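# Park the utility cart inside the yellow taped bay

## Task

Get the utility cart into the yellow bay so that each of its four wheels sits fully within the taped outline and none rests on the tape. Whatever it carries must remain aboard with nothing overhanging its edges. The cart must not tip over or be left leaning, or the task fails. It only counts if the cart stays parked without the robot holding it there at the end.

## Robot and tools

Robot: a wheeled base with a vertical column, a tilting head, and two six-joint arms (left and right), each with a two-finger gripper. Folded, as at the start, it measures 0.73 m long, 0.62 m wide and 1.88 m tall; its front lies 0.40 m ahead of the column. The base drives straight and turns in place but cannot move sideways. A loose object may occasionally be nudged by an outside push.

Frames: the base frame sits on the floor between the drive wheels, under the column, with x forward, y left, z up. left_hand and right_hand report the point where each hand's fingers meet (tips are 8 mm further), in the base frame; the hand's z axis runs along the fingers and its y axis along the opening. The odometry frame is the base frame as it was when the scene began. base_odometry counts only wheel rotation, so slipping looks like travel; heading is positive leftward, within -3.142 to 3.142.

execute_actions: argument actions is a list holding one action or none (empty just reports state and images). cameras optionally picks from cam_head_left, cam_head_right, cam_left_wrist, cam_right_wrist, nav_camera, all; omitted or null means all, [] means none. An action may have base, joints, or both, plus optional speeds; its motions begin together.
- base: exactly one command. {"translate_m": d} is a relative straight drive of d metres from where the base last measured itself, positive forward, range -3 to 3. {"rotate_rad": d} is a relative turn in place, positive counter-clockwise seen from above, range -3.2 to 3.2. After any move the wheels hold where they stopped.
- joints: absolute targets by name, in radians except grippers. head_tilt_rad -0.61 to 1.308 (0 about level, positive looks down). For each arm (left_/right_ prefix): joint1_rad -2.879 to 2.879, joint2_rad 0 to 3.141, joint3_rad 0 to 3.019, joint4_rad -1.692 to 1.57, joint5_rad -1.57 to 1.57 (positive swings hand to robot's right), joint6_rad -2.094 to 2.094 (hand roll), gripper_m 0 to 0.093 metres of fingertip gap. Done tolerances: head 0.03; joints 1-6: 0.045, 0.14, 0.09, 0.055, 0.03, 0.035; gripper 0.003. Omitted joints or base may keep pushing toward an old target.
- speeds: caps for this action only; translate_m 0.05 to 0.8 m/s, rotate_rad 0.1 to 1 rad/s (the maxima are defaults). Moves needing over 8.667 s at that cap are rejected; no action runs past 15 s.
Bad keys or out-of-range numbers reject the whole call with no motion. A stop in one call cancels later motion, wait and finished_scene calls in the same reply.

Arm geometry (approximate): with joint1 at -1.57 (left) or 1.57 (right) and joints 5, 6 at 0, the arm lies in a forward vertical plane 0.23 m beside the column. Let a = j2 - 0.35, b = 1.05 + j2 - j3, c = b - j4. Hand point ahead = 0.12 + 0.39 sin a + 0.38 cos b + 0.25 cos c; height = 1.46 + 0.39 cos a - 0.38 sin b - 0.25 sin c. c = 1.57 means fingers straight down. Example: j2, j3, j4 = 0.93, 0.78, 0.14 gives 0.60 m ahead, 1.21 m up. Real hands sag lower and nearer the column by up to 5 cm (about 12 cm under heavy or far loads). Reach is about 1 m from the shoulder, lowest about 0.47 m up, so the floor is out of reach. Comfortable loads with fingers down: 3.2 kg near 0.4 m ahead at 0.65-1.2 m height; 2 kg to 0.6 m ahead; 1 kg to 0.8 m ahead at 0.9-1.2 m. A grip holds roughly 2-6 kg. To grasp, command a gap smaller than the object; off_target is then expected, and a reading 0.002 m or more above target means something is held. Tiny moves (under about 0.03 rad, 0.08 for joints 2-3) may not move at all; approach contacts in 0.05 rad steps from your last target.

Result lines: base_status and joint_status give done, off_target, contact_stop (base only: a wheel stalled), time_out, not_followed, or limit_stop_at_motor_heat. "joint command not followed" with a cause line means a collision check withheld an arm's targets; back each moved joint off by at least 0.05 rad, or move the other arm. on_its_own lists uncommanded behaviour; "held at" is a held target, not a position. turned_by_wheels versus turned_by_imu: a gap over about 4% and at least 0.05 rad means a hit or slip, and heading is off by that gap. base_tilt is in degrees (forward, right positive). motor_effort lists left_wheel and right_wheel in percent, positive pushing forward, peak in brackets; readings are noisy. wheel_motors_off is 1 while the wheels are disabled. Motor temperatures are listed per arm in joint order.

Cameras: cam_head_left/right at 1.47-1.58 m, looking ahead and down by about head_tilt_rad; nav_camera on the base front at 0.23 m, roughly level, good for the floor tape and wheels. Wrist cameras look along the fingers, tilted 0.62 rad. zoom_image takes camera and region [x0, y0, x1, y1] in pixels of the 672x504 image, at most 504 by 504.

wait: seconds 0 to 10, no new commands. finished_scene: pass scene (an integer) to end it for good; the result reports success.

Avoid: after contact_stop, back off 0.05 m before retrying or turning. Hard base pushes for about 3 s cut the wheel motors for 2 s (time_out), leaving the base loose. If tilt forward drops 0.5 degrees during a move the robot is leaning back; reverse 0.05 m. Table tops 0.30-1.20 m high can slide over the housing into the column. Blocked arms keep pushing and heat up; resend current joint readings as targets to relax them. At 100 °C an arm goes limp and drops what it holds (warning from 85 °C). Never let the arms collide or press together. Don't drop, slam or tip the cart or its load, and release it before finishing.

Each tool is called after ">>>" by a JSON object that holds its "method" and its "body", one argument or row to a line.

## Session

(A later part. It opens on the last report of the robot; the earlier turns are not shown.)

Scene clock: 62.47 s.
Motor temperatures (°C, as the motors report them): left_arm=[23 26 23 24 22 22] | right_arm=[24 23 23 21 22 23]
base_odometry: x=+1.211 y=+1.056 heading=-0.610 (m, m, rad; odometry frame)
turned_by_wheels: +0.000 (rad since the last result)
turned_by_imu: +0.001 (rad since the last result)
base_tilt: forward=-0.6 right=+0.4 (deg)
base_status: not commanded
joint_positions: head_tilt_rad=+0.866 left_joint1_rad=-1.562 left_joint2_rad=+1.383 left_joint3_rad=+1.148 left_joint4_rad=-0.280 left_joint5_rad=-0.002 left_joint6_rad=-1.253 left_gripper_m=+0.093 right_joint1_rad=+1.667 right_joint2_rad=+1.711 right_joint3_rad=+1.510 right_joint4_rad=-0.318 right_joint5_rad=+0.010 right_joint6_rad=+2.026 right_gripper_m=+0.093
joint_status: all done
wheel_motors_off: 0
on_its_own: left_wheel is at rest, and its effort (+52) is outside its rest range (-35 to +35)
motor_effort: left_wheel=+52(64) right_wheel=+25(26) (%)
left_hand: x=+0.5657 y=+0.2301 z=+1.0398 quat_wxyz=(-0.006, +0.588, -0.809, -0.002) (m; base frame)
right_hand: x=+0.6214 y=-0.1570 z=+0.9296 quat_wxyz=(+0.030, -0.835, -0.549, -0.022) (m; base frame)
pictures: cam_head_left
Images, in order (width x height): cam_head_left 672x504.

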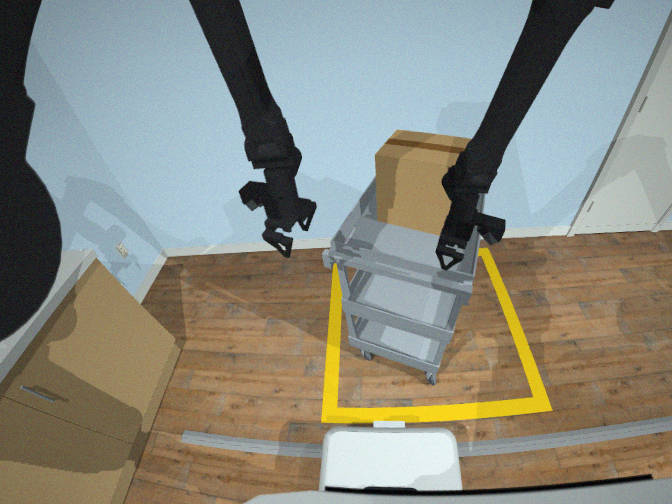

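>>> {"method": "execute_actions", "body": {
  "actions": [
    {"base": {"translate_m": -0.3}, "joints": {"right_joint1_rad": 1.57, "right_joint2_rad": 1.4, "right_joint3_rad": 1.2, "right_joint4_rad": -0.3}}
  ]
}}

Scene clock: 64.60 s.
Motor temperatures (°C, as the motors report them): left_arm=[23 26 22 24 22 22] | right_arm=[24 23 23 21 22 23]
base_odometry: x=+0.965 y=+1.228 heading=-0.609 (m, m, rad; odometry frame)
turned_by_wheels: +0.001 (rad since the last result)
turned_by_imu: +0.000 (rad since the last result)
base_tilt: forward=-0.1 right=+0.1 (deg)
base_status: done
joint_positions: head_tilt_rad=+0.866 left_joint1_rad=-1.570 left_joint2_rad=+1.388 left_joint3_rad=+1.150 left_joint4_rad=-0.276 left_joint5_rad=-0.002 left_joint6_rad=-1.253 left_gripper_m=+0.093 right_joint1_rad=+1.566 right_joint2_rad=+1.396 right_joint3_rad=+1.203 right_joint4_rad=-0.307 right_joint5_rad=+0.011 right_joint6_rad=+2.026 right_gripper_m=+0.093
joint_status: all done
wheel_motors_off: 0
motor_effort: left_wheel=-2(69) right_wheel=-3(41) (%)
left_hand: x=+0.5660 y=+0.2256 z=+1.0380 quat_wxyz=(-0.005, +0.587, -0.810, +0.002) (m; base frame)
right_hand: x=+0.5874 y=-0.2300 z=+1.0406 quat_wxyz=(-0.012, -0.849, -0.528, -0.006) (m; base frame)
pictures: cam_head_left, cam_head_right, cam_left_wrist, cam_right_wrist, nav_camera
Images, in order (width x height): cam_head_left 672x504, cam_head_right 672x504, cam_left_wrist 672x504, cam_right_wrist 672x504, nav_camera 672x504.

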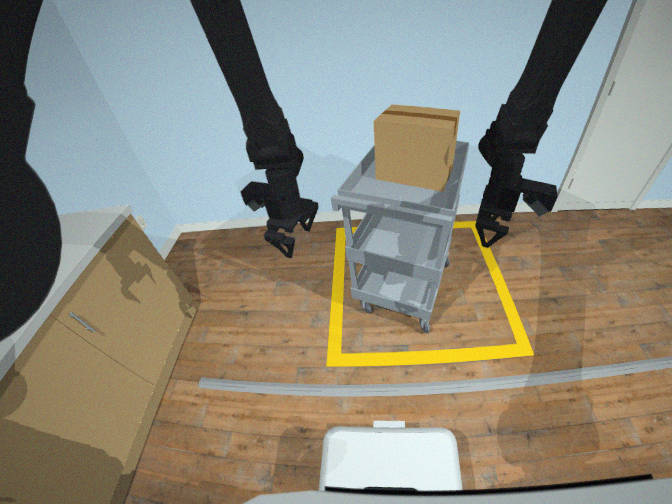

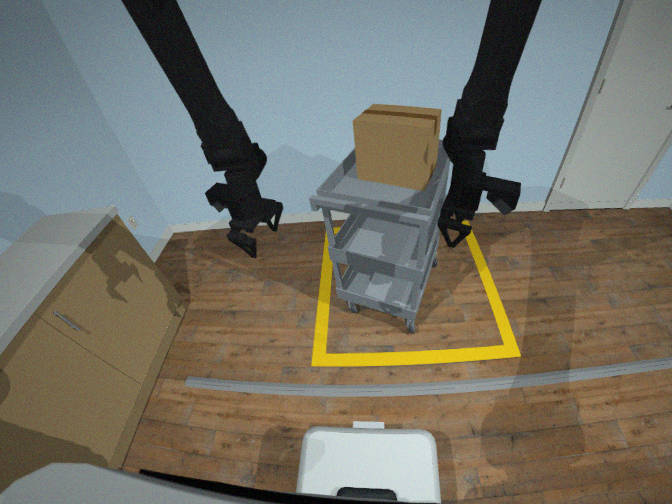

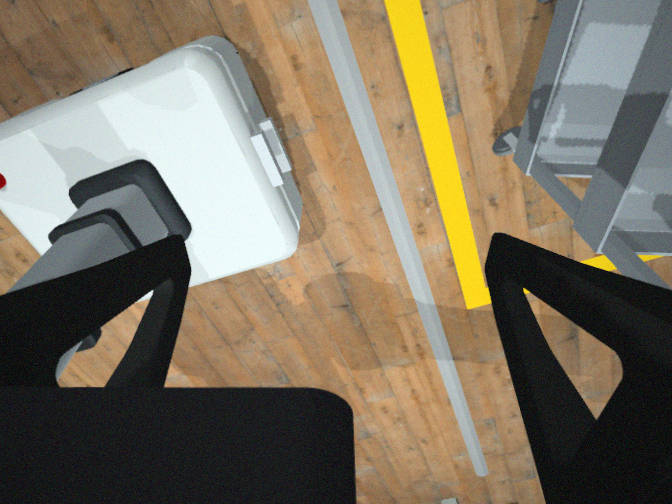

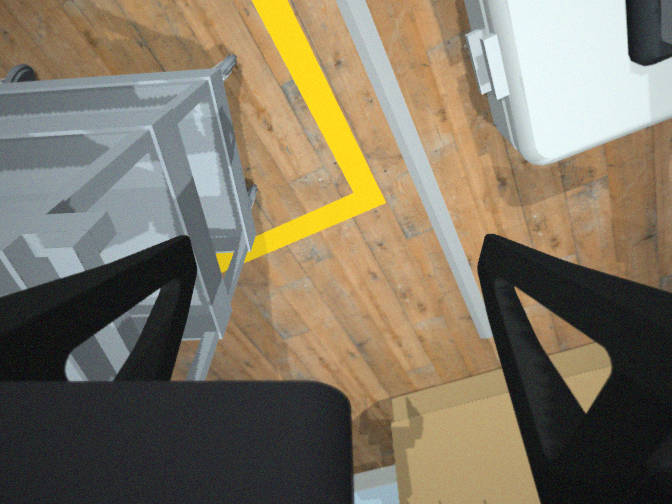

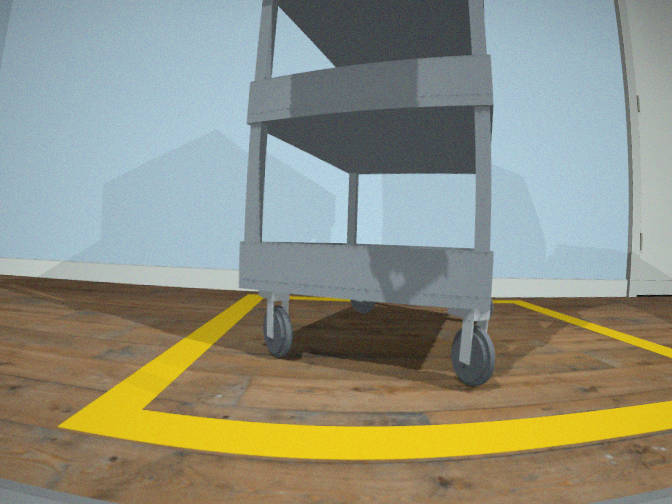

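>>> {"method": "zoom_image", "body": {
  "camera": "cam_head_left",
  "region": [310, 90, 550, 380]
}}

>>> {"method": "zoom_image", "body": {
  "camera": "nav_camera",
  "region": [200, 270, 600, 420]
}}

Region (310, 90, 550, 380) of cam_head_left's 672x504 image, scaled by 1.738, with more detail than that image has; it fills the left 417 columns of this view, and the rest is white.

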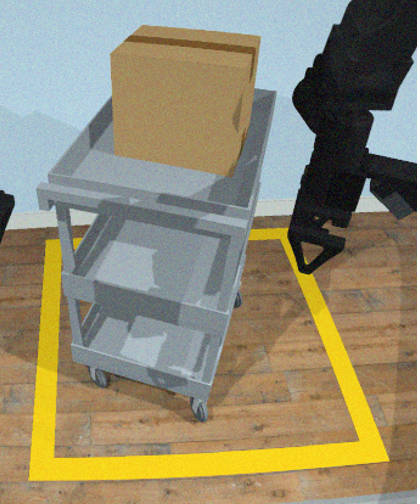

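Region (200, 270, 600, 420) of nav_camera's 672x504 image, scaled by 1.260, with more detail than that image has; it fills the top 189 rows of this view, and the rest is white.

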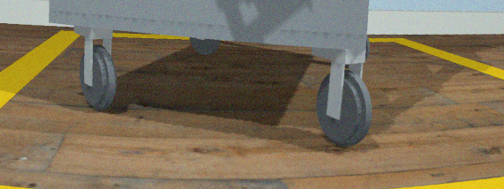

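All four wheels are inside the tape, the box sits within the tray, and the robot is clear and level.

>>> {"method": "finished_scene", "body": {
  "scene": 1
}}

The scene is finished: the task was done.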